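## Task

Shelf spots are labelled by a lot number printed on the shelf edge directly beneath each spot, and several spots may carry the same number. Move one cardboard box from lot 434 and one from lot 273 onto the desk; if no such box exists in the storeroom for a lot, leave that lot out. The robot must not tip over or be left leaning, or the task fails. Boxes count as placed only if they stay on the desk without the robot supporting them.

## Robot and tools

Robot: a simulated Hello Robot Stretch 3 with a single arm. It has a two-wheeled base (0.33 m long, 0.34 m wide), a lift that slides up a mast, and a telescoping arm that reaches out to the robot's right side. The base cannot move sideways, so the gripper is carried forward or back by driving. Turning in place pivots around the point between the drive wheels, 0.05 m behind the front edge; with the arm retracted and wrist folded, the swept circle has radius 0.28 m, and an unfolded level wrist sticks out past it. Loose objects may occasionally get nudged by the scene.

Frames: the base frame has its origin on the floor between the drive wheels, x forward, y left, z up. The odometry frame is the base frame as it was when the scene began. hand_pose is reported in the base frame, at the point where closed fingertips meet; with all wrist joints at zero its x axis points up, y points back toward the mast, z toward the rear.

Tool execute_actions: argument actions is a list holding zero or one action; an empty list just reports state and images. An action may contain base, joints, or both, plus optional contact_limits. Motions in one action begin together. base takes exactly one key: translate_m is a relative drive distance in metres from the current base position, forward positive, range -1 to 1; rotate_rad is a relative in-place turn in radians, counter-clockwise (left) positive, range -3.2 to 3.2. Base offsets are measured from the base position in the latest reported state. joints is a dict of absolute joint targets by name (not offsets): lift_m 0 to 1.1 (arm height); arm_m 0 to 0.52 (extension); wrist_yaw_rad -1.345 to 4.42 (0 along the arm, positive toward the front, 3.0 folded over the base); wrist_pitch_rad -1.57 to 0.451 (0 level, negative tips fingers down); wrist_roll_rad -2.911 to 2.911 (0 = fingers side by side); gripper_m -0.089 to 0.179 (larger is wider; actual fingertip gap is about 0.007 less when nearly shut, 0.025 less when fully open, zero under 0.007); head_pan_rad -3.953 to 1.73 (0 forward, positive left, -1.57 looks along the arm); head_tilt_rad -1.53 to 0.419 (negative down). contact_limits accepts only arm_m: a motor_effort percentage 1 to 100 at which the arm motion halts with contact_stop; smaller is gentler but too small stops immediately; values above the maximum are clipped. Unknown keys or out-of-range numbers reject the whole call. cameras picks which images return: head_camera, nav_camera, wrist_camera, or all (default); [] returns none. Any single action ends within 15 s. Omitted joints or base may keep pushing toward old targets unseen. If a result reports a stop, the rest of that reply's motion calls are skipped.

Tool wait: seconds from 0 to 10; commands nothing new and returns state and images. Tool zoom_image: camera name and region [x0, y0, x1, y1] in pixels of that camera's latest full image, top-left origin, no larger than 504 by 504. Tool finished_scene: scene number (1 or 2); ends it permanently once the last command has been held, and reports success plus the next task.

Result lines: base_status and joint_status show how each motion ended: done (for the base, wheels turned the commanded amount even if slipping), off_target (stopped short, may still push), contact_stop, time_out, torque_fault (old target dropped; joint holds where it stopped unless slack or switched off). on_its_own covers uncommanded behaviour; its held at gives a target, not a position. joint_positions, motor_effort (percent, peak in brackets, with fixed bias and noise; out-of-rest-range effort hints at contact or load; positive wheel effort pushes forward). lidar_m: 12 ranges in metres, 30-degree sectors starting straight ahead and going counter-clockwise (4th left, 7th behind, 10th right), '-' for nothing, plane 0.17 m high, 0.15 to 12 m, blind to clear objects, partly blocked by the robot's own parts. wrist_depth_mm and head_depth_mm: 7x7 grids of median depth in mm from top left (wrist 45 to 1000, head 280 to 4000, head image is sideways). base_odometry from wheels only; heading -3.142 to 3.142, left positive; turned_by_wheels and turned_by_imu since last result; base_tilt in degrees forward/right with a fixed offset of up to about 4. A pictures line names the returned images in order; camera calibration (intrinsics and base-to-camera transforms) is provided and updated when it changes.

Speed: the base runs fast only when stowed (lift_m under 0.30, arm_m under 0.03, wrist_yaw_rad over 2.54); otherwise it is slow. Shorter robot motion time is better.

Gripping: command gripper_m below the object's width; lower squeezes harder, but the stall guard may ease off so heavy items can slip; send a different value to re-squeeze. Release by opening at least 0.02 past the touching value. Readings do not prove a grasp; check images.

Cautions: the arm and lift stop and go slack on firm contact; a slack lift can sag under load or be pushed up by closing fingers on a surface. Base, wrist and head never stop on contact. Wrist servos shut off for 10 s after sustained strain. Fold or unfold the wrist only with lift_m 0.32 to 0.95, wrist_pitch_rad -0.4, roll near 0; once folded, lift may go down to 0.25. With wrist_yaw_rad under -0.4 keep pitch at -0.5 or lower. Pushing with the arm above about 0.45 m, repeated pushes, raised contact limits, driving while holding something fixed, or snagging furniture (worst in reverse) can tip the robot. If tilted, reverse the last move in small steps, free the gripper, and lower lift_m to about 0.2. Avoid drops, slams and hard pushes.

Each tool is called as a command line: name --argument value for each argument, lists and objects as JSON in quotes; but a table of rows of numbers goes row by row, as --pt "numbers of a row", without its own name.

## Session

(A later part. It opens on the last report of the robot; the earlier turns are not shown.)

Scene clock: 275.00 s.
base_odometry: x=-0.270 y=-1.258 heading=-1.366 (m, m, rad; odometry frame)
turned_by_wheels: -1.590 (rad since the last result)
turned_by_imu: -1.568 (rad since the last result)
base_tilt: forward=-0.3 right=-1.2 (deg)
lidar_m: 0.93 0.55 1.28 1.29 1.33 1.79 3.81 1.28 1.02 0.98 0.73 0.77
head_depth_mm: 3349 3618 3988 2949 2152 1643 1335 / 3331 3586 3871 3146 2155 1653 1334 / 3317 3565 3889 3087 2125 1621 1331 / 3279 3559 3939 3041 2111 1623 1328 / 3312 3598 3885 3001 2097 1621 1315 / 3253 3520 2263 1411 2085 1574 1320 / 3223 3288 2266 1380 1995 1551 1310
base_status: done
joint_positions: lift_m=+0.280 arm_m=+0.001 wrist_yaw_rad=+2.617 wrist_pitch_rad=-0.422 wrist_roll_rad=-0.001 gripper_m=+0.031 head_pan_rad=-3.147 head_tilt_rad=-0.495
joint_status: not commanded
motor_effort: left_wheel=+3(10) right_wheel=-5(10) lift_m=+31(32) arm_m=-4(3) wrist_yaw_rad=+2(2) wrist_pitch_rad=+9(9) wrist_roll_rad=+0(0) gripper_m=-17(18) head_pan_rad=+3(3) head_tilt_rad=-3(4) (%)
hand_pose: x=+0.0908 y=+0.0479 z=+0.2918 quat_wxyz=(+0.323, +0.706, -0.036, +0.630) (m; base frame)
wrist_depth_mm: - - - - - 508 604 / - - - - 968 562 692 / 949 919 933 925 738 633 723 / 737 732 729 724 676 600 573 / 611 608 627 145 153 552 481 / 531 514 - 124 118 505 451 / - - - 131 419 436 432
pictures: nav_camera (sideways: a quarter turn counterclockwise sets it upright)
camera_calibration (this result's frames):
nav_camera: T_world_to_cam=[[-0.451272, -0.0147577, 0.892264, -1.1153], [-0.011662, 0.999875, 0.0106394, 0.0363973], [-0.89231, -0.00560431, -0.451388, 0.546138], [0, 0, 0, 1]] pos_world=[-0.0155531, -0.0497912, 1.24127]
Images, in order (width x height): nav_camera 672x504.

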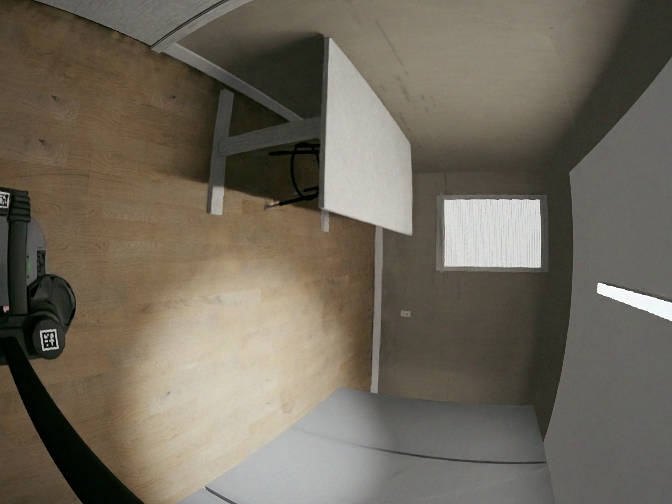

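execute_actions --actions '[{"base": {"translate_m": -1.0}}]' --cameras '[]'

Scene clock: 287.10 s.
base_odometry: x=-0.474 y=-0.279 heading=-1.365 (m, m, rad; odometry frame)
turned_by_wheels: +0.000 (rad since the last result)
turned_by_imu: -0.001 (rad since the last result)
base_tilt: forward=-0.4 right=-1.3 (deg)
lidar_m: 1.49 1.51 1.32 1.27 1.31 1.76 2.82 0.73 0.59 0.59 1.05 1.40
head_depth_mm: 2418 2637 2917 3058 2159 1648 1336 / 2433 2623 2890 3030 2120 1638 1331 / 2408 2626 2855 3021 2163 1639 1330 / 2412 2645 2860 3008 2101 1620 1327 / 2424 2608 2837 2972 2085 1613 1316 / 2386 2577 2806 1502 1995 1602 1320 / 2413 2605 2823 1299 919 1444 1314
base_status: done
joint_positions: lift_m=+0.280 arm_m=+0.001 wrist_yaw_rad=+2.617 wrist_pitch_rad=-0.422 wrist_roll_rad=-0.001 gripper_m=+0.031 head_pan_rad=-3.147 head_tilt_rad=-0.495
joint_status: not commanded
motor_effort: left_wheel=+3(7) right_wheel=-4(11) lift_m=+32(32) arm_m=-4(3) wrist_yaw_rad=+1(2) wrist_pitch_rad=+8(9) wrist_roll_rad=+0(0) gripper_m=-18(17) head_pan_rad=+3(3) head_tilt_rad=-3(4) (%)
hand_pose: x=+0.0908 y=+0.0480 z=+0.2918 quat_wxyz=(+0.323, +0.706, -0.036, +0.630) (m; base frame)
wrist_depth_mm: - - - - - - - / - - - - - - - / 953 931 945 924 906 915 908 / 741 735 726 721 721 711 709 / 612 597 624 145 153 593 587 / - 515 - 124 118 508 507 / - - - 131 419 436 439
pictures: none
No camera images: the call's "cameras" was empty. Leave "cameras" out to get every camera's image.

execute_actions --actions '[{"base": {"translate_m": -0.45}}]' --cameras '[]'

execute_actions --actions '[{"joints": {"lift_m": 0.34}}]' --cameras '[]'

execute_actions --actions '[{"joints": {"lift_m": 0.74, "wrist_yaw_rad": 0.0, "head_pan_rad": 1.2, "head_tilt_rad": -0.3}}]' --cameras '["nav_camera"]'

Scene clock: 300.93 s.
base_odometry: x=-0.566 y=+0.161 heading=-1.365 (m, m, rad; odometry frame)
turned_by_wheels: +0.000 (rad since the last result)
turned_by_imu: +0.000 (rad since the last result)
base_tilt: forward=-0.3 right=-1.1 (deg)
lidar_m: 1.93 1.83 1.32 1.26 1.30 1.75 2.38 1.11 0.41 0.64 0.63 1.41
head_depth_mm: 2024 2213 2404 2642 2159 1656 1342 / 2038 2192 2423 2663 2155 1653 1339 / 2046 2195 2402 2612 2135 1633 1318 / 2005 2201 2401 2606 2104 1629 1326 / 2015 2161 2379 2603 2105 1621 1324 / 2015 2148 2364 2524 1997 1614 1303 / 2006 2169 2371 2503 924 1506 1301
base_status: done
joint_positions: lift_m=+0.280 arm_m=+0.001 wrist_yaw_rad=+2.618 wrist_pitch_rad=-0.422 wrist_roll_rad=-0.001 gripper_m=+0.031 head_pan_rad=-3.147 head_tilt_rad=-0.495
joint_status: not commanded
motor_effort: left_wheel=+3(8) right_wheel=-4(11) lift_m=+32(32) arm_m=-4(3) wrist_yaw_rad=+1(1) wrist_pitch_rad=+9(9) wrist_roll_rad=+0(0) gripper_m=-17(17) head_pan_rad=+3(3) head_tilt_rad=-3(3) (%)
hand_pose: x=+0.0908 y=+0.0480 z=+0.2918 quat_wxyz=(+0.323, +0.706, -0.035, +0.630) (m; base frame)
wrist_depth_mm: - - - - - - - / - - - - - - - / 929 973 962 924 936 908 898 / 751 743 722 727 727 715 718 / 616 602 619 145 153 592 585 / - 516 - 124 118 510 504 / - - - 131 419 437 441
pictures: none
No camera images: the call's "cameras" was empty. Leave "cameras" out to get every camera's image.

Scene clock: 302.30 s.
base_odometry: x=-0.566 y=+0.161 heading=-1.365 (m, m, rad; odometry frame)
turned_by_wheels: +0.000 (rad since the last result)
turned_by_imu: +0.000 (rad since the last result)
base_tilt: forward=-0.4 right=-1.3 (deg)
lidar_m: 1.93 1.83 1.31 1.26 1.30 1.74 2.38 1.11 0.41 0.64 0.63 1.42
head_depth_mm: 2060 2243 2407 2651 2145 1657 1342 / 2034 2198 2411 2642 2123 1619 1326 / 2044 2207 2403 2641 2134 1630 1331 / 1998 2218 2389 2557 2100 1626 1313 / 1991 2176 2385 2591 2095 1608 1320 / 2015 2179 2384 2554 2024 1609 1312 / 2003 2180 2362 2548 919 1493 1303
base_status: not commanded
joint_positions: lift_m=+0.340 arm_m=+0.001 wrist_yaw_rad=+2.618 wrist_pitch_rad=-0.422 wrist_roll_rad=-0.001 gripper_m=+0.031 head_pan_rad=-3.147 head_tilt_rad=-0.495
joint_status: all done
motor_effort: left_wheel=+3(3) right_wheel=-5(4) lift_m=+40(41) arm_m=-3(3) wrist_yaw_rad=+1(2) wrist_pitch_rad=+9(9) wrist_roll_rad=+0(0) gripper_m=-17(17) head_pan_rad=+3(3) head_tilt_rad=-3(4) (%)
hand_pose: x=+0.0908 y=+0.0480 z=+0.3515 quat_wxyz=(+0.323, +0.706, -0.035, +0.630) (m; base frame)
wrist_depth_mm: - - - - - - - / - - - - - - - / - - - - - - - / 858 845 848 842 821 813 806 / 702 700 708 144 154 666 666 / - 587 - 124 118 572 570 / - 526 499 131 479 499 502
pictures: none
No camera images: the call's "cameras" was empty. Leave "cameras" out to get every camera's image.

Scene clock: 305.70 s.
base_odometry: x=-0.566 y=+0.161 heading=-1.365 (m, m, rad; odometry frame)
turned_by_wheels: +0.000 (rad since the last result)
turned_by_imu: +0.000 (rad since the last result)
base_tilt: forward=-0.2 right=-1.2 (deg)
lidar_m: 1.93 1.83 1.32 1.26 1.29 1.75 2.37 1.11 0.41 0.64 0.63 1.41
head_depth_mm: 1359 1448 1550 1649 1776 1876 1556 / 1300 1379 1459 1565 1669 1780 1560 / 1242 1303 1387 1474 1583 1683 1533 / 1183 1247 1315 1402 1489 1585 1543 / 1128 1186 1252 1320 1405 1488 1524 / 1087 1129 1193 1258 1335 1416 1461 / 1044 1089 1142 1208 1262 1339 1404
base_status: not commanded
joint_positions: lift_m=+0.530 arm_m=+0.001 wrist_yaw_rad=+0.004 wrist_pitch_rad=-0.456 wrist_roll_rad=+0.001 gripper_m=+0.031 head_pan_rad=+1.193 head_tilt_rad=-0.310
joint_status: lift_m contact_stop (moved +0.190 of +0.400); the others done
on_its_own: lift_m is slack since a contact_stop, until your next command for it (your +0.740 is given up)
motor_effort: left_wheel=+3(3) right_wheel=-6(6) lift_m=+37(72) arm_m=+0(3) wrist_yaw_rad=-4(2) wrist_pitch_rad=+22(60) wrist_roll_rad=-1(4) gripper_m=-16(17) head_pan_rad=+3(32) head_tilt_rad=+5(23) (%)
hand_pose: x=-0.0207 y=-0.3650 z=+0.5345 quat_wxyz=(+0.689, +0.161, -0.689, -0.159) (m; base frame)
wrist_depth_mm: 335 773 768 767 742 386 380 / 358 828 854 835 317 268 263 / 881 900 940 939 894 239 221 / - 483 - - 996 672 208 / 958 514 929 144 154 936 514 / 815 775 - 126 119 795 500 / 723 719 672 132 269 651 687
pictures: nav_camera (sideways: a quarter turn counterclockwise sets it upright)
camera_calibration (this result's frames):
nav_camera: T_world_to_cam=[[0.0873573, 0.266145, 0.959966, -1.20695], [0.934558, -0.355554, 0.0135301, 0.026859], [0.344921, 0.895962, -0.279788, 0.315275], [0, 0, 0, 1]] pos_world=[-0.0284106, 0.0482979, 1.24647]
Images, in order (width x height): nav_camera 672x504.

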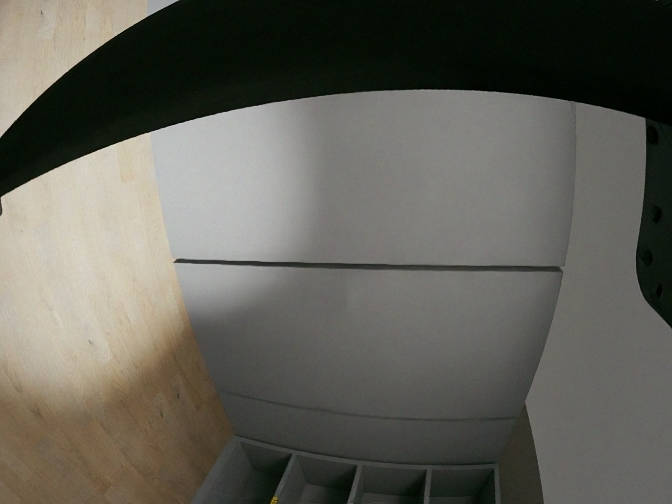

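execute_actions --actions '[{"joints": {"lift_m": 0.50, "head_pan_rad": -1.57, "head_tilt_rad": -0.9}}]' --cameras '["head_camera", "wrist_camera"]'

Scene clock: 314.23 s.
base_odometry: x=-0.566 y=+0.161 heading=-1.365 (m, m, rad; odometry frame)
turned_by_wheels: +0.000 (rad since the last result)
turned_by_imu: +0.000 (rad since the last result)
base_tilt: forward=-0.2 right=-1.2 (deg)
lidar_m: 1.94 1.83 1.31 1.26 1.30 1.74 2.37 1.11 0.41 0.64 0.63 1.41
head_depth_mm: 894 1030 950 770 648 598 1128 / 888 1033 939 763 644 590 1141 / 894 1030 926 759 641 587 - / 892 1031 920 757 639 573 - / 889 1032 921 750 632 582 1108 / 890 1031 911 746 631 579 1105 / 889 1033 903 740 629 575 1102
base_status: not commanded
joint_positions: lift_m=+0.500 arm_m=+0.001 wrist_yaw_rad=+0.003 wrist_pitch_rad=-0.429 wrist_roll_rad=+0.001 gripper_m=+0.031 head_pan_rad=-1.563 head_tilt_rad=-0.889
joint_status: all done
motor_effort: left_wheel=+3(3) right_wheel=-6(6) lift_m=+32(35) arm_m=+0(1) wrist_yaw_rad=-3(3) wrist_pitch_rad=+11(18) wrist_roll_rad=-2(2) gripper_m=-17(17) head_pan_rad=-3(32) head_tilt_rad=-7(43) (%)
hand_pose: x=-0.0209 y=-0.3685 z=+0.5103 quat_wxyz=(+0.691, +0.152, -0.691, -0.150) (m; base frame)
wrist_depth_mm: 335 765 759 756 727 320 315 / 359 828 835 830 304 242 218 / 395 897 915 908 889 226 202 / - 482 - 995 968 980 227 / 942 521 911 145 153 917 248 / 802 610 - 126 119 778 728 / 688 685 674 132 259 644 669
pictures: head_camera (sideways: a quarter turn clockwise sets it upright), wrist_camera
camera_calibration (this result's frames):
head_camera: T_world_to_cam=[[-0.0522361, 0.741132, -0.669324, 0.886195], [0.997465, 0.00628555, -0.0708852, 0.0857802], [-0.0483282, -0.67133, -0.739581, 0.918243], [0, 0, 0, 1]] pos_world=[0.00510566, -0.0408824, 1.27835]
wrist_camera: T_world_to_cam=[[-0.998873, -0.0387931, -0.0273294, -0.014536], [-0.000817317, 0.589903, -0.807474, 0.662002], [0.0474462, -0.806542, -0.58927, 0.170646], [0, 0, 0, 1]] pos_world=[-0.022075, -0.253448, 0.634709]
Images, in order (width x height): head_camera 896x504, wrist_camera 644x364.

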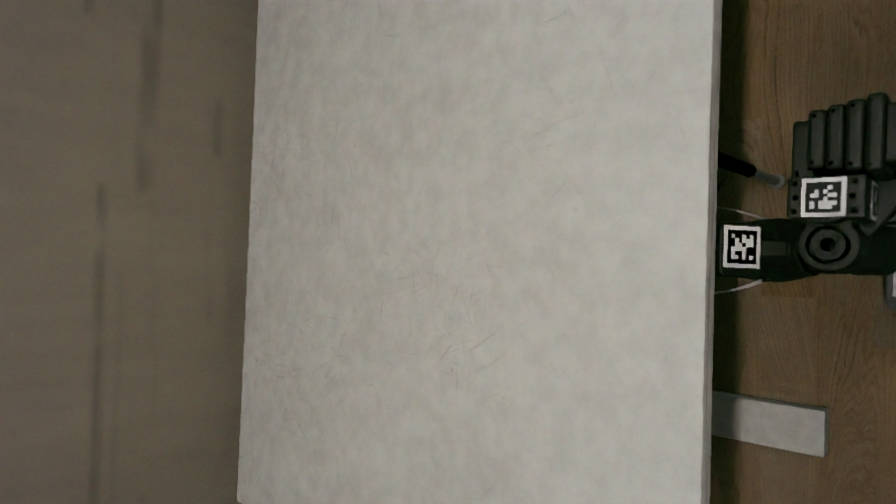

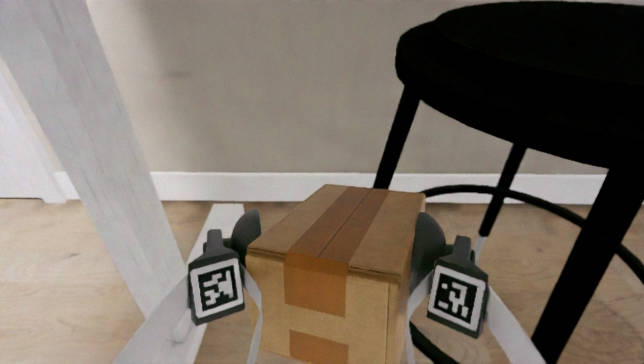

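execute_actions --actions '[{"base": {"rotate_rad": 1.59}, "joints": {"head_pan_rad": -3.14, "head_tilt_rad": -0.9}}]' --cameras '["head_camera"]'

Scene clock: 387.27 s.
base_odometry: x=-0.566 y=+0.161 heading=+0.224 (m, m, rad; odometry frame)
turned_by_wheels: +1.589 (rad since the last result)
turned_by_imu: +1.567 (rad since the last result)
base_tilt: forward=+1.5 right=-1.2 (deg)
lidar_m: 1.25 1.29 1.75 2.37 1.51 0.42 0.65 0.64 1.43 1.94 1.81 1.31
head_depth_mm: 930 1073 992 794 661 1228 1155 / 927 1069 980 787 656 599 - / 923 1065 976 783 651 593 - / 926 1065 970 778 651 595 - / 923 1063 958 772 647 1224 1159 / 927 1064 950 767 644 1202 1132 / 931 1068 941 764 638 1216 1134
base_status: done
joint_positions: lift_m=+0.500 arm_m=+0.001 wrist_yaw_rad=+0.000 wrist_pitch_rad=-0.428 wrist_roll_rad=+0.001 gripper_m=+0.031 head_pan_rad=-3.135 head_tilt_rad=-0.891
joint_status: all done
on_its_own: left_wheel is at rest, and its effort (-21) is outside its rest range (-18 to +18)
motor_effort: left_wheel=-21(32) right_wheel=+1(17) lift_m=+34(34) arm_m=+0(1) wrist_yaw_rad=-1(3) wrist_pitch_rad=+11(11) wrist_roll_rad=-2(2) gripper_m=-16(17) head_pan_rad=-2(33) head_tilt_rad=-6(9) (%)
hand_pose: x=-0.0214 y=-0.3687 z=+0.5105 quat_wxyz=(+0.691, +0.150, -0.691, -0.150) (m; base frame)
wrist_depth_mm: - - - - - - - / - - - - - - - / - - - - - - - / - - - - - - - / 909 914 954 144 153 936 952 / 781 781 - 126 119 801 783 / 674 675 675 132 397 689 699
pictures: head_camera (sideways: a quarter turn clockwise sets it upright)
camera_calibration (this result's frames):
head_camera: T_world_to_cam=[[0.742575, 0.0513623, -0.667791, 0.879348], [0.00524335, -0.99747, -0.0708886, 0.091837], [-0.669743, 0.0491386, -0.740966, 0.923834], [0, 0, 0, 1]] pos_world=[-0.0347324, 0.00104341, 1.27826]
Images, in order (width x height): head_camera 896x504.

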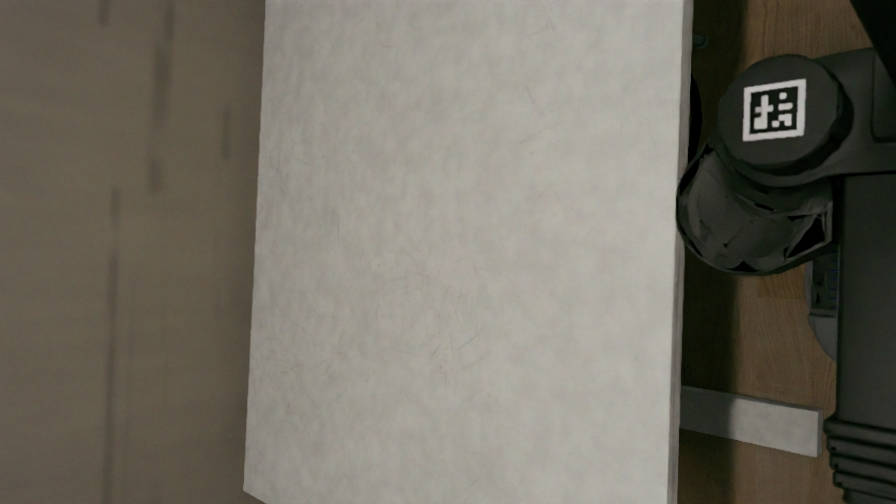

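execute_actions --actions '[{"base": {"translate_m": 0.3}, "joints": {"lift_m": 0.74}}]' --cameras '["head_camera"]'

Scene clock: 395.60 s.
base_odometry: x=-0.273 y=+0.228 heading=+0.224 (m, m, rad; odometry frame)
turned_by_wheels: +0.000 (rad since the last result)
turned_by_imu: -0.001 (rad since the last result)
base_tilt: forward=-0.3 right=-1.2 (deg)
lidar_m: 0.96 0.99 1.34 2.38 1.29 0.69 0.70 0.91 1.84 1.91 1.38 1.00
head_depth_mm: 1166 1223 944 813 1556 - - / 1163 1206 935 825 1550 - - / 1166 1196 931 822 - - - / 1167 1188 922 822 1526 1237 - / 1170 1168 916 811 1454 1271 - / 1164 1165 912 803 1428 1274 - / 1170 1198 900 801 1445 1271 -
base_status: done
joint_positions: lift_m=+0.740 arm_m=+0.001 wrist_yaw_rad=+0.000 wrist_pitch_rad=-0.427 wrist_roll_rad=+0.001 gripper_m=+0.031 head_pan_rad=-3.135 head_tilt_rad=-0.892
joint_status: all done
motor_effort: left_wheel=-1(25) right_wheel=+0(13) lift_m=+41(46) arm_m=-1(0) wrist_yaw_rad=+0(1) wrist_pitch_rad=+11(11) wrist_roll_rad=-2(2) gripper_m=-17(17) head_pan_rad=-2(2) head_tilt_rad=-5(5) (%)
hand_pose: x=-0.0215 y=-0.3688 z=+0.7504 quat_wxyz=(+0.691, +0.150, -0.691, -0.150) (m; base frame)
wrist_depth_mm: - - - - - - - / - - - - - - - / - - - - - - - / - - - - - - - / - - - 144 153 - - / - - - 126 119 - - / 977 967 934 132 513 933 946
pictures: head_camera (sideways: a quarter turn clockwise sets it upright)
camera_calibration (this result's frames):
head_camera: T_world_to_cam=[[0.74325, 0.0513685, -0.667039, 0.878364], [0.00531722, -0.99747, -0.0708902, 0.0918385], [-0.668993, 0.0491423, -0.741643, 0.924709], [0, 0, 0, 1]] pos_world=[-0.0347085, 0.00104349, 1.27822]
Images, in order (width x height): head_camera 896x504.

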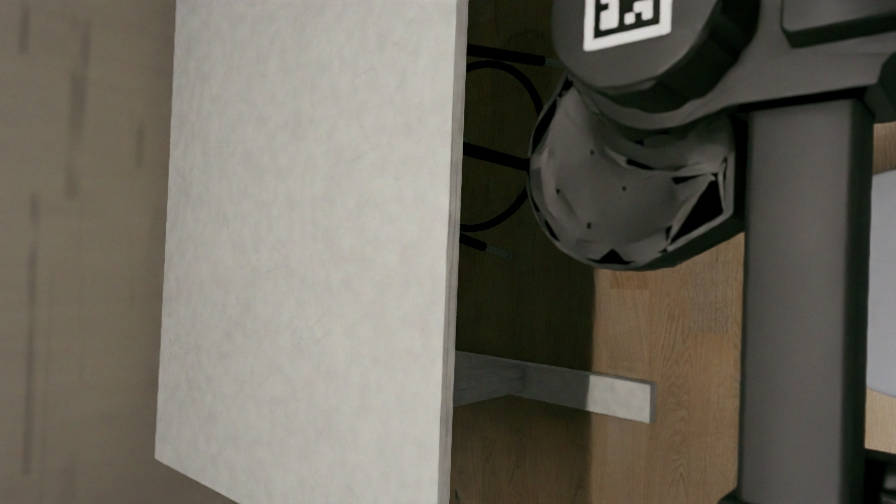

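execute_actions --actions '[{"base": {"rotate_rad": -1.59}, "joints": {"wrist_pitch_rad": -0.1}}]' --cameras '["wrist_camera"]'

Scene clock: 411.03 s.
base_odometry: x=-0.273 y=+0.228 heading=-1.366 (m, m, rad; odometry frame)
turned_by_wheels: -1.590 (rad since the last result)
turned_by_imu: -1.569 (rad since the last result)
base_tilt: forward=-0.4 right=-1.2 (deg)
lidar_m: 1.91 1.40 1.00 0.96 0.99 1.33 2.38 1.29 0.70 0.69 0.91 1.82
head_depth_mm: 2110 2475 2186 1751 1547 - - / 2108 2469 2154 1740 1585 - - / 2120 2436 2139 1745 - - - / 2118 2433 2132 1739 1515 1227 - / 2120 2394 2116 1711 1444 1261 - / 2110 2374 2062 1698 1439 1271 - / 2101 2380 2074 1691 1429 1266 -
base_status: done
joint_positions: lift_m=+0.740 arm_m=+0.001 wrist_yaw_rad=+0.000 wrist_pitch_rad=-0.133 wrist_roll_rad=+0.001 gripper_m=+0.031 head_pan_rad=-3.135 head_tilt_rad=-0.892
joint_status: all done
motor_effort: left_wheel=+3(6) right_wheel=-5(8) lift_m=+41(40) arm_m=-1(1) wrist_yaw_rad=+0(1) wrist_pitch_rad=+13(12) wrist_roll_rad=-2(2) gripper_m=-17(17) head_pan_rad=-2(2) head_tilt_rad=-5(5) (%)
hand_pose: x=-0.0214 y=-0.3964 z=+0.8207 quat_wxyz=(+0.705, +0.047, -0.706, -0.047) (m; base frame)
wrist_depth_mm: - - - - - - 1000 / - - - - - - - / - - - - - - - / - 581 583 577 572 578 571 / 400 397 425 144 154 400 401 / - - - 125 119 338 330 / - - - 132 362 - -
pictures: wrist_camera
camera_calibration (this result's frames):
wrist_camera: T_world_to_cam=[[-0.998967, -0.0426634, -0.0156562, -0.0188083], [0.000771594, 0.328534, -0.944492, 0.937951], [0.0454388, -0.943528, -0.328161, 0.0624618], [0, 0, 0, 1]] pos_world=[-0.0223508, -0.250016, 0.90609]
Images, in order (width x height): wrist_camera 644x364.

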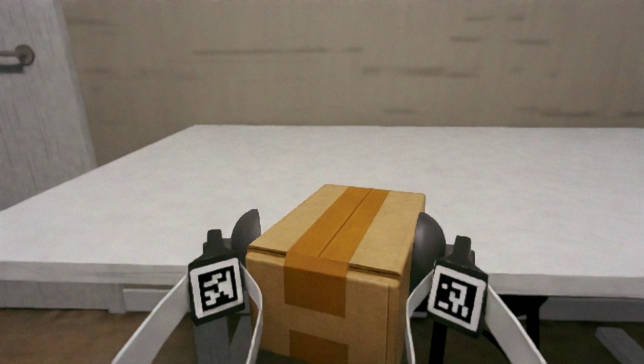

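execute_actions --actions '[{"joints": {"arm_m": 0.33, "lift_m": 0.70}}]' --cameras '[]'

Scene clock: 421.20 s.
base_odometry: x=-0.273 y=+0.228 heading=-1.366 (m, m, rad; odometry frame)
turned_by_wheels: +0.000 (rad since the last result)
turned_by_imu: +0.000 (rad since the last result)
base_tilt: forward=-0.2 right=-1.1 (deg)
lidar_m: 1.91 1.40 1.00 0.96 0.99 1.33 2.38 1.29 0.70 0.69 0.91 1.82
head_depth_mm: 2112 2442 2165 1758 1515 - - / 2112 2441 2143 1742 1515 - - / 2116 2446 2148 1747 1530 - - / 2121 2431 2116 1724 1491 1240 - / 2108 2402 2085 1703 1443 1267 - / 2120 2411 2076 1702 1435 1239 - / 2124 2387 2080 1705 1435 1249 -
base_status: not commanded
joint_positions: lift_m=+0.700 arm_m=+0.330 wrist_yaw_rad=+0.000 wrist_pitch_rad=-0.132 wrist_roll_rad=+0.001 gripper_m=+0.031 head_pan_rad=-3.135 head_tilt_rad=-0.892
joint_status: all done
motor_effort: left_wheel=+3(3) right_wheel=-5(5) lift_m=+32(35) arm_m=+4(4) wrist_yaw_rad=-1(0) wrist_pitch_rad=+12(13) wrist_roll_rad=-2(2) gripper_m=-16(17) head_pan_rad=-2(2) head_tilt_rad=-5(5) (%)
hand_pose: x=-0.0214 y=-0.7256 z=+0.7813 quat_wxyz=(+0.705, +0.047, -0.706, -0.047) (m; base frame)
wrist_depth_mm: 720 722 726 713 706 691 705 / 766 765 748 744 751 737 734 / 809 786 783 768 773 769 753 / 448 445 444 445 448 447 445 / 309 310 331 144 153 311 312 / 239 238 - 126 119 238 239 / 193 194 186 132 161 194 194
pictures: none
No camera images: the call's "cameras" was empty. Leave "cameras" out to get every camera's image.

execute_actions --actions '[{"joints": {"lift_m": 0.675}}]' --cameras '["wrist_camera"]'

Scene clock: 427.50 s.
base_odometry: x=-0.273 y=+0.228 heading=-1.366 (m, m, rad; odometry frame)
turned_by_wheels: +0.000 (rad since the last result)
turned_by_imu: +0.000 (rad since the last result)
base_tilt: forward=-0.3 right=-1.2 (deg)
lidar_m: 1.91 1.40 1.00 0.96 0.99 1.33 2.38 1.29 0.70 0.69 0.91 1.82
head_depth_mm: 2117 2476 2158 1761 1516 - - / 2137 2458 2133 1749 1514 - - / 2126 2447 2116 1732 1532 - - / 2134 2409 2097 1720 1476 1235 - / 2107 2403 2102 1713 1444 1253 - / 2127 2390 2070 1711 1443 1255 - / 2111 2410 2055 1692 1436 1244 -
base_status: not commanded
joint_positions: lift_m=+0.675 arm_m=+0.330 wrist_yaw_rad=+0.000 wrist_pitch_rad=-0.131 wrist_roll_rad=+0.001 gripper_m=+0.031 head_pan_rad=-3.135 head_tilt_rad=-0.892
joint_status: all done
motor_effort: left_wheel=+3(3) right_wheel=-6(5) lift_m=+31(31) arm_m=+5(4) wrist_yaw_rad=+0(0) wrist_pitch_rad=+12(12) wrist_roll_rad=-2(2) gripper_m=-16(16) head_pan_rad=-2(2) head_tilt_rad=-5(5) (%)
hand_pose: x=-0.0214 y=-0.7256 z=+0.7565 quat_wxyz=(+0.705, +0.047, -0.706, -0.046) (m; base frame)
wrist_depth_mm: 731 721 728 709 708 708 701 / 768 757 768 764 754 747 738 / 788 650 655 652 651 658 646 / 371 370 368 368 367 371 368 / 258 257 274 144 154 256 256 / 197 198 - 125 120 197 197 / 160 160 154 132 145 160 160
pictures: wrist_camera
camera_calibration (this result's frames):
wrist_camera: T_world_to_cam=[[-0.998967, -0.042694, -0.0155739, -0.0339431], [0.000772339, 0.326694, -0.94513, 0.984626], [0.0454392, -0.944165, -0.326323, -0.271081], [0, 0, 0, 1]] pos_world=[-0.0223508, -0.579066, 0.841611]
Images, in order (width x height): wrist_camera 644x364.

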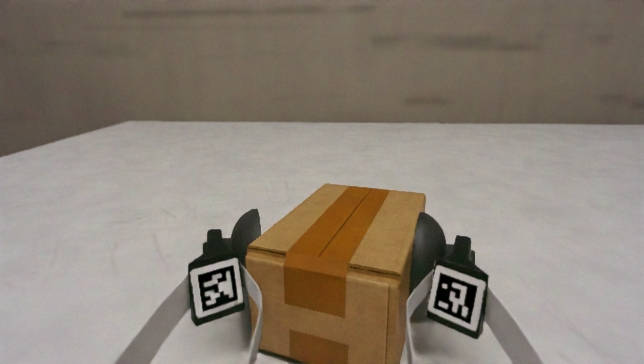

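execute_actions --actions '[{"joints": {"gripper_m": 0.15}}]' --cameras '[]'

execute_actions --actions '[{"joints": {"arm_m": 0.0, "lift_m": 0.72, "head_pan_rad": -1.57, "head_tilt_rad": -0.8}}]' --cameras '["head_camera"]'

Scene clock: 434.57 s.
base_odometry: x=-0.273 y=+0.228 heading=-1.366 (m, m, rad; odometry frame)
turned_by_wheels: +0.000 (rad since the last result)
turned_by_imu: +0.000 (rad since the last result)
base_tilt: forward=-0.4 right=-1.1 (deg)
lidar_m: 1.91 1.40 1.00 0.96 0.99 1.33 2.38 1.29 0.70 0.69 0.91 1.82
head_depth_mm: 2106 2454 2186 1759 1523 - - / 2115 2471 2159 1748 1506 - - / 2111 2445 2131 1752 1514 - - / 2125 2432 2110 1730 1485 1237 - / 2116 2414 2103 1705 1455 1250 - / 2121 2413 2079 1706 1441 1244 - / 2118 2372 2057 1694 1423 1246 -
base_status: not commanded
joint_positions: lift_m=+0.675 arm_m=+0.330 wrist_yaw_rad=+0.000 wrist_pitch_rad=-0.123 wrist_roll_rad=+0.001 gripper_m=+0.150 head_pan_rad=-3.135 head_tilt_rad=-0.892
joint_status: all done
motor_effort: left_wheel=+3(3) right_wheel=-5(5) lift_m=+31(31) arm_m=+4(5) wrist_yaw_rad=-1(1) wrist_pitch_rad=+9(12) wrist_roll_rad=-2(2) gripper_m=+1(86) head_pan_rad=-2(2) head_tilt_rad=-5(5) (%)
hand_pose: x=-0.0214 y=-0.7260 z=+0.7585 quat_wxyz=(+0.706, +0.044, -0.706, -0.044) (m; base frame)
wrist_depth_mm: 738 728 717 720 704 705 700 / 764 762 752 761 726 740 736 / 804 695 688 684 692 695 699 / 379 382 381 380 381 382 383 / 263 281 264 154 175 282 264 / 201 - 192 127 184 201 202 / - 157 156 133 152 157 163
pictures: none
No camera images: the call's "cameras" was empty. Leave "cameras" out to get every camera's image.

Scene clock: 438.20 s.
base_odometry: x=-0.273 y=+0.228 heading=-1.366 (m, m, rad; odometry frame)
turned_by_wheels: +0.000 (rad since the last result)
turned_by_imu: +0.000 (rad since the last result)
base_tilt: forward=-0.3 right=-1.1 (deg)
lidar_m: 1.91 1.40 1.00 0.96 0.99 1.33 2.38 1.29 0.70 0.69 0.91 1.82
head_depth_mm: 1143 1297 1084 846 1507 1342 - / 1142 1289 1078 835 1520 1330 - / 1137 1259 1065 830 1475 1319 - / 1133 1262 1054 823 1517 - - / 1130 1266 1048 819 1535 1310 1132 / 1129 1257 1037 814 1430 1279 1130 / 1124 1258 1031 809 1519 1288 1121
base_status: not commanded
joint_positions: lift_m=+0.720 arm_m=+0.001 wrist_yaw_rad=+0.000 wrist_pitch_rad=-0.122 wrist_roll_rad=+0.001 gripper_m=+0.150 head_pan_rad=-1.577 head_tilt_rad=-0.804
joint_status: all done
motor_effort: left_wheel=+3(3) right_wheel=-5(5) lift_m=+40(42) arm_m=-4(4) wrist_yaw_rad=-1(1) wrist_pitch_rad=+8(9) wrist_roll_rad=-2(2) gripper_m=+1(1) head_pan_rad=+3(33) head_tilt_rad=+2(17) (%)
hand_pose: x=-0.0214 y=-0.3972 z=+0.8035 quat_wxyz=(+0.706, +0.043, -0.706, -0.043) (m; base frame)
wrist_depth_mm: - - - - - - - / - - - - - - - / - - 999 975 987 988 984 / - 531 535 470 535 540 532 / 367 390 368 368 366 390 364 / - - 817 - 558 544 - / - - - - - - -
pictures: head_camera (sideways: a quarter turn clockwise sets it upright)
camera_calibration (this result's frames):
head_camera: T_world_to_cam=[[-0.0421049, 0.682052, -0.73009, 0.965321], [0.997417, -0.0138711, -0.0704802, 0.085261], [-0.0581983, -0.731172, -0.679706, 0.840431], [0, 0, 0, 1]] pos_world=[0.00451565, -0.0427172, 1.28203]
Images, in order (width x height): head_camera 896x504.

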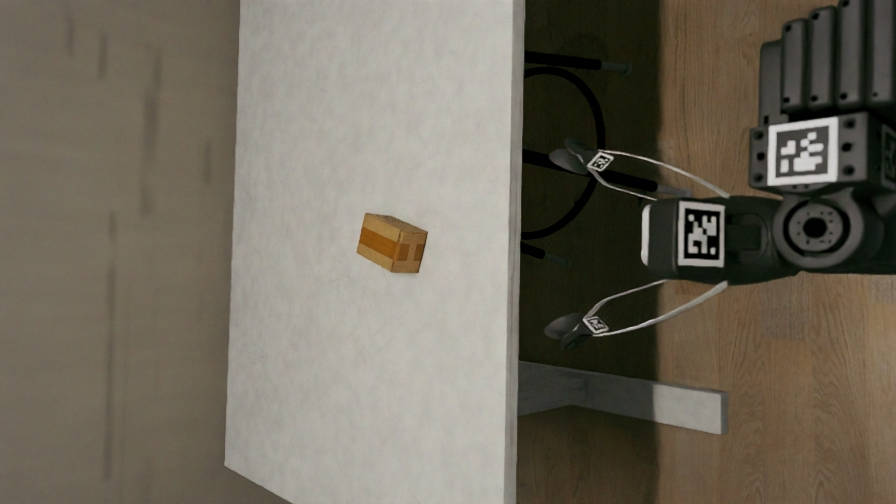

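execute_actions --actions '[{"joints": {"wrist_yaw_rad": 3.0, "wrist_pitch_rad": -0.4, "lift_m": 0.33, "gripper_m": 0.05, "head_pan_rad": -3.5, "head_tilt_rad": -0.35}}]' --cameras '["nav_camera"]'

Scene clock: 469.40 s.
base_odometry: x=-0.273 y=+0.228 heading=-1.366 (m, m, rad; odometry frame)
turned_by_wheels: +0.000 (rad since the last result)
turned_by_imu: +0.000 (rad since the last result)
base_tilt: forward=-0.4 right=-1.1 (deg)
lidar_m: 1.91 1.40 1.00 0.96 0.99 1.33 2.38 1.29 0.70 0.69 0.91 1.82
head_depth_mm: 1275 1301 1339 1375 1419 1455 1433 / 2435 2556 2661 1629 1687 1735 1483 / 2340 2484 2693 2863 2649 1903 1478 / 2227 2389 2522 2708 2632 1882 1471 / 2167 2270 2420 2569 2585 1863 1471 / 2055 2198 2298 2461 2515 1863 1464 / 1993 2095 2223 2377 2427 1848 1448
base_status: not commanded
joint_positions: lift_m=+0.330 arm_m=+0.001 wrist_yaw_rad=+2.997 wrist_pitch_rad=-0.414 wrist_roll_rad=+0.001 gripper_m=+0.050 head_pan_rad=-3.493 head_tilt_rad=-0.360
joint_status: all done
motor_effort: left_wheel=+3(3) right_wheel=-5(5) lift_m=+32(37) arm_m=-3(4) wrist_yaw_rad=+2(1) wrist_pitch_rad=+5(8) wrist_roll_rad=-2(2) gripper_m=+0(83) head_pan_rad=-3(31) head_tilt_rad=+5(34) (%)
hand_pose: x=+0.0112 y=+0.0768 z=+0.3438 quat_wxyz=(+0.195, +0.701, +0.095, +0.679) (m; base frame)
wrist_depth_mm: 890 - 920 947 991 - - / 961 - - - - - - / - - - - - - - / 860 845 852 834 828 813 814 / 698 690 - 677 702 667 666 / 586 583 - 583 - 571 573 / 508 518 - - 498 501 492
pictures: nav_camera (sideways: a quarter turn counterclockwise sets it upright)
camera_calibration (this result's frames):
nav_camera: T_world_to_cam=[[-0.312874, 0.0965146, 0.944878, -1.1848], [0.329825, 0.943955, 0.0127933, 0.0315079], [-0.890688, 0.315647, -0.327172, 0.384481], [0, 0, 0, 1]] pos_world=[-0.0386321, -0.0367519, 1.24488]
Images, in order (width x height): nav_camera 672x504.

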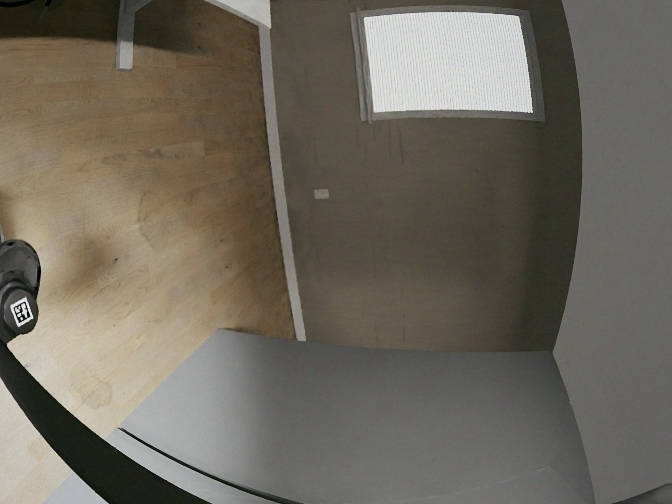

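execute_actions --actions '[{"joints": {"lift_m": 0.28, "head_pan_rad": -3.14, "head_tilt_rad": -0.4}}]' --cameras '[]'

execute_actions --actions '[{"base": {"translate_m": -1.0}}]' --cameras '[]'

Scene clock: 509.93 s.
base_odometry: x=-0.273 y=+0.228 heading=-1.366 (m, m, rad; odometry frame)
turned_by_wheels: +0.000 (rad since the last result)
turned_by_imu: +0.000 (rad since the last result)
base_tilt: forward=-0.3 right=-1.3 (deg)
lidar_m: 1.91 1.40 1.00 0.96 0.99 1.33 2.38 1.29 0.70 0.70 0.91 1.82
head_depth_mm: 2082 2225 2367 2565 2527 1816 1439 / 2083 2201 2361 2547 2488 1834 1444 / 2068 2203 2356 2535 2499 1819 1423 / 2047 2191 2360 2584 2472 1806 1426 / 2068 2181 2346 2525 2432 1788 1422 / 2037 2173 2318 2510 2436 1789 1414 / 2035 2184 2310 2500 2434 1776 1406
base_status: not commanded
joint_positions: lift_m=+0.280 arm_m=+0.001 wrist_yaw_rad=+2.997 wrist_pitch_rad=-0.414 wrist_roll_rad=+0.001 gripper_m=+0.050 head_pan_rad=-3.147 head_tilt_rad=-0.395
joint_status: all done
motor_effort: left_wheel=+3(3) right_wheel=-5(4) lift_m=+31(30) arm_m=-3(3) wrist_yaw_rad=+1(1) wrist_pitch_rad=+5(5) wrist_roll_rad=-2(2) gripper_m=+1(0) head_pan_rad=+2(21) head_tilt_rad=-4(11) (%)
hand_pose: x=+0.0111 y=+0.0768 z=+0.2937 quat_wxyz=(+0.195, +0.701, +0.095, +0.679) (m; base frame)
wrist_depth_mm: 889 - 951 969 - - - / 948 - - - - - - / 990 957 946 933 916 932 922 / 765 764 742 734 737 740 728 / 618 614 - 608 622 601 595 / 525 521 - 530 - 504 503 / 468 - - - 445 440 440
pictures: none
No camera images: the call's "cameras" was empty. Leave "cameras" out to get every camera's image.

Scene clock: 514.93 s.
base_odometry: x=-0.477 y=+1.207 heading=-1.365 (m, m, rad; odometry frame)
turned_by_wheels: +0.000 (rad since the last result)
turned_by_imu: -0.001 (rad since the last result)
base_tilt: forward=-0.3 right=-1.2 (deg)
lidar_m: 2.91 1.36 0.97 0.93 0.96 1.44 1.39 1.42 1.43 0.89 0.97 1.05
head_depth_mm: 1195 1277 1364 1475 1588 1690 1440 / 1194 1267 1357 1468 1589 1692 1429 / 1186 1268 1352 1458 1582 1688 1431 / 1178 1248 1347 1449 1573 1664 1420 / 1172 1249 1342 1446 1571 1667 1412 / 1164 1241 1331 1404 1562 1654 1404 / 1158 1231 1318 1401 1541 1654 1415
base_status: done
joint_positions: lift_m=+0.280 arm_m=+0.001 wrist_yaw_rad=+2.998 wrist_pitch_rad=-0.414 wrist_roll_rad=+0.001 gripper_m=+0.050 head_pan_rad=-3.147 head_tilt_rad=-0.396
joint_status: not commanded
motor_effort: left_wheel=+3(7) right_wheel=-4(12) lift_m=+31(30) arm_m=-3(4) wrist_yaw_rad=+1(1) wrist_pitch_rad=+5(5) wrist_roll_rad=-2(2) gripper_m=+0(0) head_pan_rad=+3(3) head_tilt_rad=-2(3) (%)
hand_pose: x=+0.0110 y=+0.0768 z=+0.2937 quat_wxyz=(+0.195, +0.701, +0.095, +0.679) (m; base frame)
wrist_depth_mm: - - 935 955 973 995 - / - - - - - - - / 961 969 940 953 934 909 914 / 758 753 749 740 738 716 740 / 619 617 - 600 625 603 589 / 525 519 - 533 - 507 510 / 465 - - - 442 441 439
pictures: none
No camera images: the call's "cameras" was empty. Leave "cameras" out to get every camera's image.

execute_actions --actions '[{"base": {"translate_m": -0.78}}]' --cameras '[]'

execute_actions --actions '[{"base": {"rotate_rad": 1.59}, "joints": {"head_pan_rad": -0.5, "head_tilt_rad": -0.3}}]' --cameras '["nav_camera"]'

Scene clock: 524.53 s.
base_odometry: x=-0.636 y=+1.970 heading=-1.365 (m, m, rad; odometry frame)
turned_by_wheels: +0.000 (rad since the last result)
turned_by_imu: -0.001 (rad since the last result)
base_tilt: forward=-0.2 right=-1.3 (deg)
lidar_m: 3.68 1.33 1.00 2.37 0.89 0.64 0.61 0.63 0.84 1.38 1.19 1.72
head_depth_mm: 506 538 578 623 675 736 810 / 503 536 576 618 672 734 806 / 500 535 572 617 668 726 796 / 499 533 567 613 663 724 793 / 497 529 566 611 660 720 787 / 496 526 565 606 658 715 785 / 493 525 561 605 654 712 778
base_status: done
joint_positions: lift_m=+0.280 arm_m=+0.001 wrist_yaw_rad=+2.998 wrist_pitch_rad=-0.414 wrist_roll_rad=+0.001 gripper_m=+0.050 head_pan_rad=-3.147 head_tilt_rad=-0.396
joint_status: not commanded
motor_effort: left_wheel=+2(8) right_wheel=-4(10) lift_m=+31(31) arm_m=-3(3) wrist_yaw_rad=+2(1) wrist_pitch_rad=+5(5) wrist_roll_rad=-2(2) gripper_m=+0(0) head_pan_rad=+3(3) head_tilt_rad=-2(2) (%)
hand_pose: x=+0.0110 y=+0.0768 z=+0.2937 quat_wxyz=(+0.195, +0.701, +0.095, +0.679) (m; base frame)
wrist_depth_mm: 934 - - - - 973 - / 943 - - - - - - / 880 968 946 935 936 931 917 / 771 757 737 752 734 727 727 / 621 621 - 613 628 601 595 / 525 525 - 536 - 519 512 / 471 - - - 447 445 446
pictures: none
No camera images: the call's "cameras" was empty. Leave "cameras" out to get every camera's image.

Scene clock: 526.73 s.
base_odometry: x=-0.636 y=+1.970 heading=+0.225 (m, m, rad; odometry frame)
turned_by_wheels: +1.590 (rad since the last result)
turned_by_imu: +1.568 (rad since the last result)
base_tilt: forward=-0.4 right=-1.2 (deg)
lidar_m: 2.38 0.88 0.64 0.61 0.63 0.85 1.38 1.19 1.55 3.68 1.32 1.00
head_depth_mm: 1101 1167 1246 1349 1469 1619 1561 / 1021 1081 1150 1236 1321 1445 1510 / 954 1006 1066 1141 1219 1314 1399 / 898 943 997 1052 1126 1192 1288 / 866 906 959 1013 1084 1151 1230 / 1070 1146 1223 1307 1415 1555 1467 / 2065 2140 2244 2363 2464 2002 1519
base_status: done
joint_positions: lift_m=+0.280 arm_m=+0.001 wrist_yaw_rad=+2.998 wrist_pitch_rad=-0.414 wrist_roll_rad=+0.001 gripper_m=+0.050 head_pan_rad=-0.507 head_tilt_rad=-0.310
joint_status: all done
motor_effort: left_wheel=-4(9) right_wheel=+4(10) lift_m=+31(31) arm_m=-4(4) wrist_yaw_rad=+1(2) wrist_pitch_rad=+5(5) wrist_roll_rad=-2(2) gripper_m=+0(0) head_pan_rad=+3(31) head_tilt_rad=+5(17) (%)
hand_pose: x=+0.0110 y=+0.0768 z=+0.2937 quat_wxyz=(+0.195, +0.701, +0.095, +0.679) (m; base frame)
wrist_depth_mm: 572 - 609 624 639 658 667 / 620 - 652 681 709 730 739 / 676 682 719 742 762 779 808 / 708 714 746 730 734 719 721 / 616 617 - 612 618 595 593 / 526 524 - 530 - 509 507 / 468 - - - 444 440 442
pictures: nav_camera (sideways: a quarter turn counterclockwise sets it upright)
camera_calibration (this result's frames):
nav_camera: T_world_to_cam=[[0.252494, -0.120713, 0.960039, -1.20805], [-0.472705, -0.881117, 0.0135339, 0.0354384], [0.844273, -0.457233, -0.279538, 0.311904], [0, 0, 0, 1]] pos_world=[0.0584449, 0.028011, 1.24648]
Images, in order (width x height): nav_camera 672x504.

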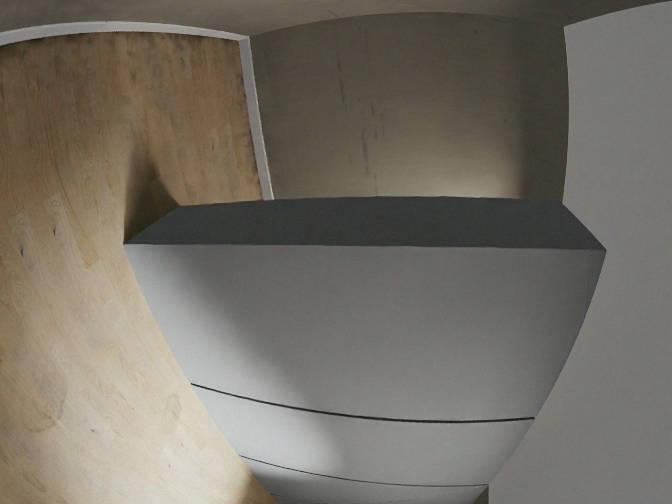

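execute_actions --actions '[{"base": {"translate_m": 1.0}}]' --cameras '[]'

execute_actions --actions '[{"base": {"translate_m": 0.78}, "joints": {"head_pan_rad": -2.2, "head_tilt_rad": -0.3}}]' --cameras '["nav_camera"]'

Scene clock: 539.57 s.
base_odometry: x=+0.339 y=+2.193 heading=+0.224 (m, m, rad; odometry frame)
turned_by_wheels: +0.000 (rad since the last result)
turned_by_imu: +0.001 (rad since the last result)
base_tilt: forward=-0.2 right=-1.2 (deg)
lidar_m: 1.39 0.91 0.66 0.63 0.65 0.88 2.31 2.05 2.77 0.39 0.41 1.45
head_depth_mm: 1660 1716 454 466 480 494 510 / 1564 1668 1788 1915 2040 1933 1410 / 1480 1548 1665 1769 1902 1946 1549 / 1389 1456 1544 1630 1734 1833 1540 / 1302 1366 1440 1528 1627 1719 1523 / 1228 1292 1355 1430 1512 1597 1528 / 1171 1222 1275 1341 1415 1504 1513
base_status: done
joint_positions: lift_m=+0.280 arm_m=+0.001 wrist_yaw_rad=+2.998 wrist_pitch_rad=-0.414 wrist_roll_rad=+0.001 gripper_m=+0.050 head_pan_rad=-0.507 head_tilt_rad=-0.309
joint_status: not commanded
motor_effort: left_wheel=-4(8) right_wheel=+3(11) lift_m=+31(31) arm_m=-3(4) wrist_yaw_rad=+2(1) wrist_pitch_rad=+5(5) wrist_roll_rad=-2(2) gripper_m=+1(0) head_pan_rad=+3(3) head_tilt_rad=+5(4) (%)
hand_pose: x=+0.0110 y=+0.0768 z=+0.2937 quat_wxyz=(+0.195, +0.701, +0.095, +0.679) (m; base frame)
wrist_depth_mm: 599 - 622 648 662 679 701 / 645 - 682 698 717 756 767 / 695 716 735 753 778 809 816 / 734 754 750 743 738 728 713 / 619 617 - 612 632 596 602 / 529 523 - 533 - 508 511 / 466 - - - 448 444 443
pictures: none
No camera images: the call's "cameras" was empty. Leave "cameras" out to get every camera's image.

Scene clock: 544.00 s.
base_odometry: x=+1.099 y=+2.366 heading=+0.224 (m, m, rad; odometry frame)
turned_by_wheels: +0.000 (rad since the last result)
turned_by_imu: +0.000 (rad since the last result)
base_tilt: forward=-0.4 right=-1.2 (deg)
lidar_m: 0.61 0.63 0.67 0.64 0.67 0.90 2.36 0.56 0.56 2.23 0.88 0.63
head_depth_mm: 498 535 576 627 685 756 832 / 462 486 517 554 600 655 717 / 1086 641 1181 1013 591 621 659 / 1247 790 1364 1106 789 1193 905 / 1267 1026 1403 1209 1492 1122 1004 / 1179 1192 1293 1197 1413 1284 1438 / 1106 1148 1217 1284 1380 1494 1469
base_status: done
joint_positions: lift_m=+0.280 arm_m=+0.001 wrist_yaw_rad=+2.998 wrist_pitch_rad=-0.414 wrist_roll_rad=+0.001 gripper_m=+0.050 head_pan_rad=-2.193 head_tilt_rad=-0.309
joint_status: all done
motor_effort: left_wheel=-4(8) right_wheel=+4(11) lift_m=+31(31) arm_m=-3(4) wrist_yaw_rad=+1(0) wrist_pitch_rad=+5(5) wrist_roll_rad=-2(2) gripper_m=+0(0) head_pan_rad=-2(34) head_tilt_rad=+5(7) (%)
hand_pose: x=+0.0110 y=+0.0768 z=+0.2937 quat_wxyz=(+0.195, +0.701, +0.095, +0.679) (m; base frame)
wrist_depth_mm: 613 - 638 652 676 697 684 / 656 - 691 720 743 759 710 / 717 724 747 783 794 819 721 / 742 751 743 744 731 722 686 / 624 625 - 604 614 597 595 / 523 522 - 533 - 510 511 / 468 - - - 444 444 442
pictures: nav_camera (sideways: a quarter turn counterclockwise sets it upright)
camera_calibration (this result's frames):
nav_camera: T_world_to_cam=[[-0.148761, -0.236668, 0.960135, -1.20573], [-0.820899, 0.570913, 0.0135388, 0.0375559], [-0.551358, -0.786159, -0.27921, 0.31999], [0, 0, 0, 1]] pos_world=[0.0278936, -0.0552345, 1.24649]
Images, in order (width x height): nav_camera 672x504.

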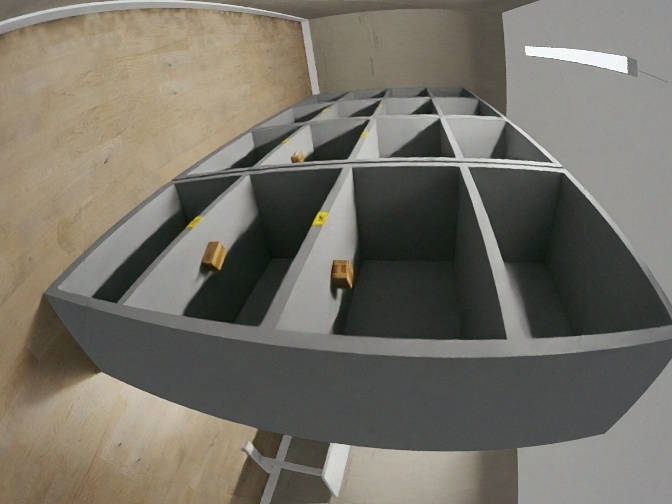

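execute_actions --actions '[{"base": {"translate_m": 0.1}}]' --cameras '[]'

execute_actions --actions '[{"base": {"rotate_rad": -1.59}, "joints": {"head_pan_rad": -1.2, "head_tilt_rad": -0.7}}]' --cameras '["head_camera"]'

Scene clock: 558.57 s.
base_odometry: x=+1.197 y=+2.388 heading=+0.224 (m, m, rad; odometry frame)
turned_by_wheels: +0.000 (rad since the last result)
turned_by_imu: +0.000 (rad since the last result)
base_tilt: forward=-0.3 right=-1.2 (deg)
lidar_m: 0.51 0.52 0.67 0.65 0.67 0.90 2.37 0.63 1.33 2.13 0.73 0.53
head_depth_mm: 516 541 572 623 680 749 830 / 1106 740 1172 1016 652 682 734 / 1231 964 1337 1244 856 1186 912 / 1330 1330 1470 1218 1502 1145 1326 / 1254 1292 1387 1209 1524 1235 1455 / 1176 1211 1286 1340 1434 1528 1483 / 1508 1621 2088 2195 2024 1915 1519
base_status: done
joint_positions: lift_m=+0.280 arm_m=+0.001 wrist_yaw_rad=+2.998 wrist_pitch_rad=-0.414 wrist_roll_rad=+0.001 gripper_m=+0.050 head_pan_rad=-2.193 head_tilt_rad=-0.309
joint_status: not commanded
motor_effort: left_wheel=-4(8) right_wheel=+3(10) lift_m=+31(31) arm_m=-3(4) wrist_yaw_rad=+2(1) wrist_pitch_rad=+5(5) wrist_roll_rad=-2(2) gripper_m=+0(0) head_pan_rad=-2(2) head_tilt_rad=+5(5) (%)
hand_pose: x=+0.0110 y=+0.0768 z=+0.2937 quat_wxyz=(+0.195, +0.701, +0.095, +0.679) (m; base frame)
wrist_depth_mm: 613 - 644 657 674 696 588 / 653 - 697 726 750 744 594 / 718 730 751 766 785 806 604 / 746 752 737 748 735 733 588 / 622 612 - 600 625 602 572 / 525 525 - 527 - 510 510 / 464 - - - 444 444 438
pictures: none
No camera images: the call's "cameras" was empty. Leave "cameras" out to get every camera's image.

Scene clock: 560.77 s.
base_odometry: x=+1.197 y=+2.388 heading=-1.366 (m, m, rad; odometry frame)
turned_by_wheels: -1.590 (rad since the last result)
turned_by_imu: -1.568 (rad since the last result)
base_tilt: forward=-0.3 right=-1.2 (deg)
lidar_m: 2.20 0.74 0.53 0.51 0.52 0.68 0.65 0.67 0.89 2.28 0.63 1.32
head_depth_mm: 2685 2997 3108 2206 1732 1412 1198 / 2766 3039 3000 2199 1707 1412 1205 / 2861 3076 2970 2168 1715 1402 1193 / 2964 3201 2862 2154 1704 1395 1189 / 722 800 895 1013 1182 1323 1183 / 592 642 701 775 882 1108 1180 / 502 551 628 1145 1006 1294 1169
base_status: done
joint_positions: lift_m=+0.280 arm_m=+0.001 wrist_yaw_rad=+2.998 wrist_pitch_rad=-0.414 wrist_roll_rad=+0.001 gripper_m=+0.050 head_pan_rad=-1.207 head_tilt_rad=-0.692
joint_status: all done
motor_effort: left_wheel=+3(9) right_wheel=-4(9) lift_m=+31(31) arm_m=-3(4) wrist_yaw_rad=+1(0) wrist_pitch_rad=+5(5) wrist_roll_rad=-2(2) gripper_m=+1(0) head_pan_rad=+3(33) head_tilt_rad=-5(35) (%)
hand_pose: x=+0.0110 y=+0.0768 z=+0.2937 quat_wxyz=(+0.195, +0.701, +0.095, +0.679) (m; base frame)
wrist_depth_mm: 488 - 506 528 530 550 575 / 520 - 559 569 584 598 625 / 567 582 614 621 648 671 687 / 605 626 652 672 690 696 720 / 616 621 - 611 622 604 601 / 521 527 - 531 - 510 504 / 466 - - - 442 446 442
pictures: head_camera (sideways: a quarter turn clockwise sets it upright)
camera_calibration (this result's frames):
head_camera: T_world_to_cam=[[-0.255334, 0.540515, -0.801653, 1.0599], [0.937738, 0.340386, -0.0691728, 0.0839332], [0.235482, -0.769403, -0.593774, 0.726858], [0, 0, 0, 1]] pos_world=[0.020759, -0.0422155, 1.28707]
Images, in order (width x height): head_camera 896x504.

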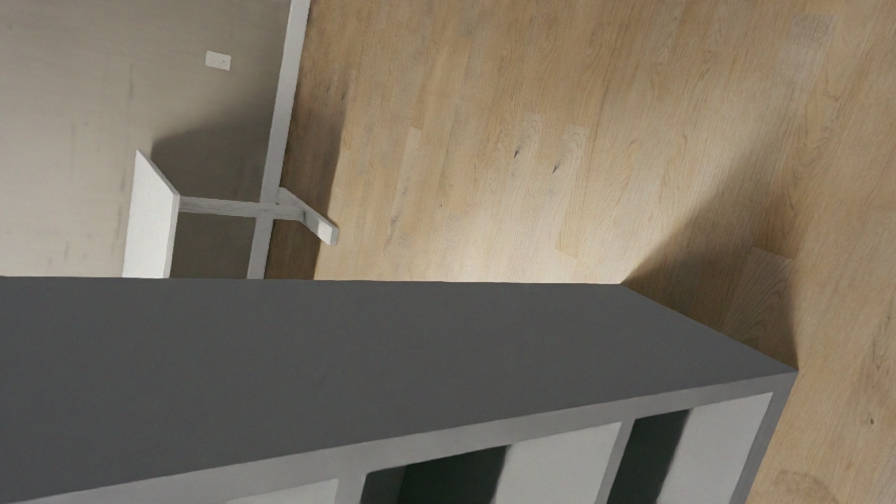

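execute_actions --actions '[{"base": {"translate_m": 0.8}, "joints": {"head_pan_rad": -1.57, "head_tilt_rad": -0.85}}]' --cameras '["head_camera"]'

Scene clock: 570.00 s.
base_odometry: x=+1.360 y=+1.605 heading=-1.366 (m, m, rad; odometry frame)
turned_by_wheels: +0.000 (rad since the last result)
turned_by_imu: +0.001 (rad since the last result)
base_tilt: forward=-0.4 right=-1.2 (deg)
lidar_m: 2.28 0.77 0.55 0.53 0.55 0.73 1.44 1.48 0.62 0.94 0.67 0.67
head_depth_mm: 795 717 575 1004 896 1239 1138 / 790 708 568 1075 912 1225 1134 / 788 701 564 1058 906 1227 1131 / 787 632 557 1059 898 1226 1127 / 787 629 551 1052 893 1219 1124 / 787 676 548 1043 911 1221 1117 / 788 671 544 1035 905 1206 1114
base_status: done
joint_positions: lift_m=+0.280 arm_m=+0.001 wrist_yaw_rad=+2.998 wrist_pitch_rad=-0.414 wrist_roll_rad=+0.001 gripper_m=+0.050 head_pan_rad=-1.563 head_tilt_rad=-0.839
joint_status: all done
motor_effort: left_wheel=+3(10) right_wheel=-5(7) lift_m=+31(32) arm_m=-4(4) wrist_yaw_rad=+2(0) wrist_pitch_rad=+5(5) wrist_roll_rad=-2(1) gripper_m=+1(0) head_pan_rad=-2(22) head_tilt_rad=-6(22) (%)
hand_pose: x=+0.0110 y=+0.0768 z=+0.2937 quat_wxyz=(+0.195, +0.701, +0.095, +0.679) (m; base frame)
wrist_depth_mm: 499 - 531 545 559 578 600 / 542 - 576 594 606 636 661 / 589 602 630 657 675 687 715 / 627 650 680 684 703 722 722 / 620 610 - 610 625 599 589 / 529 526 - 532 - 512 506 / 469 - - - 445 444 443
pictures: head_camera (sideways: a quarter turn clockwise sets it upright)
camera_calibration (this result's frames):
head_camera: T_world_to_cam=[[-0.0516442, 0.70708, -0.705245, 0.933001], [0.997494, 0.00232648, -0.0707126, 0.0855599], [-0.0483587, -0.70713, -0.705428, 0.873826], [0, 0, 0, 1]] pos_world=[0.00509571, -0.0419966, 1.28047]
Images, in order (width x height): head_camera 896x504.

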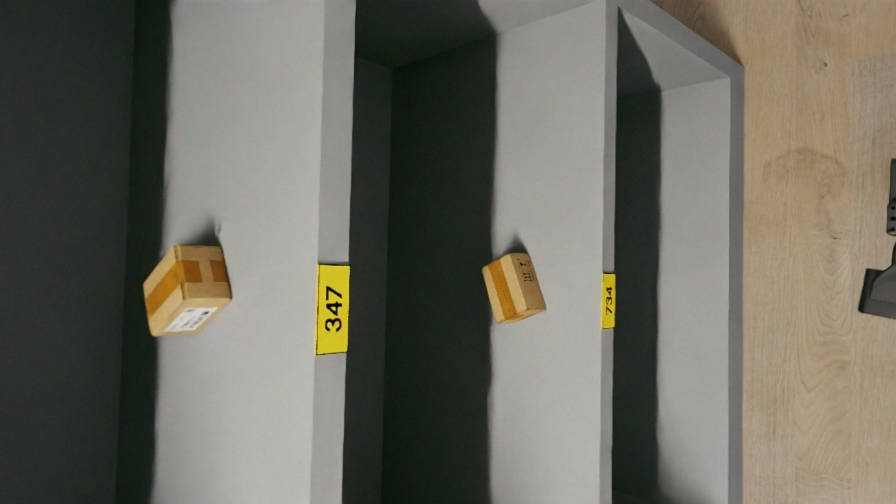

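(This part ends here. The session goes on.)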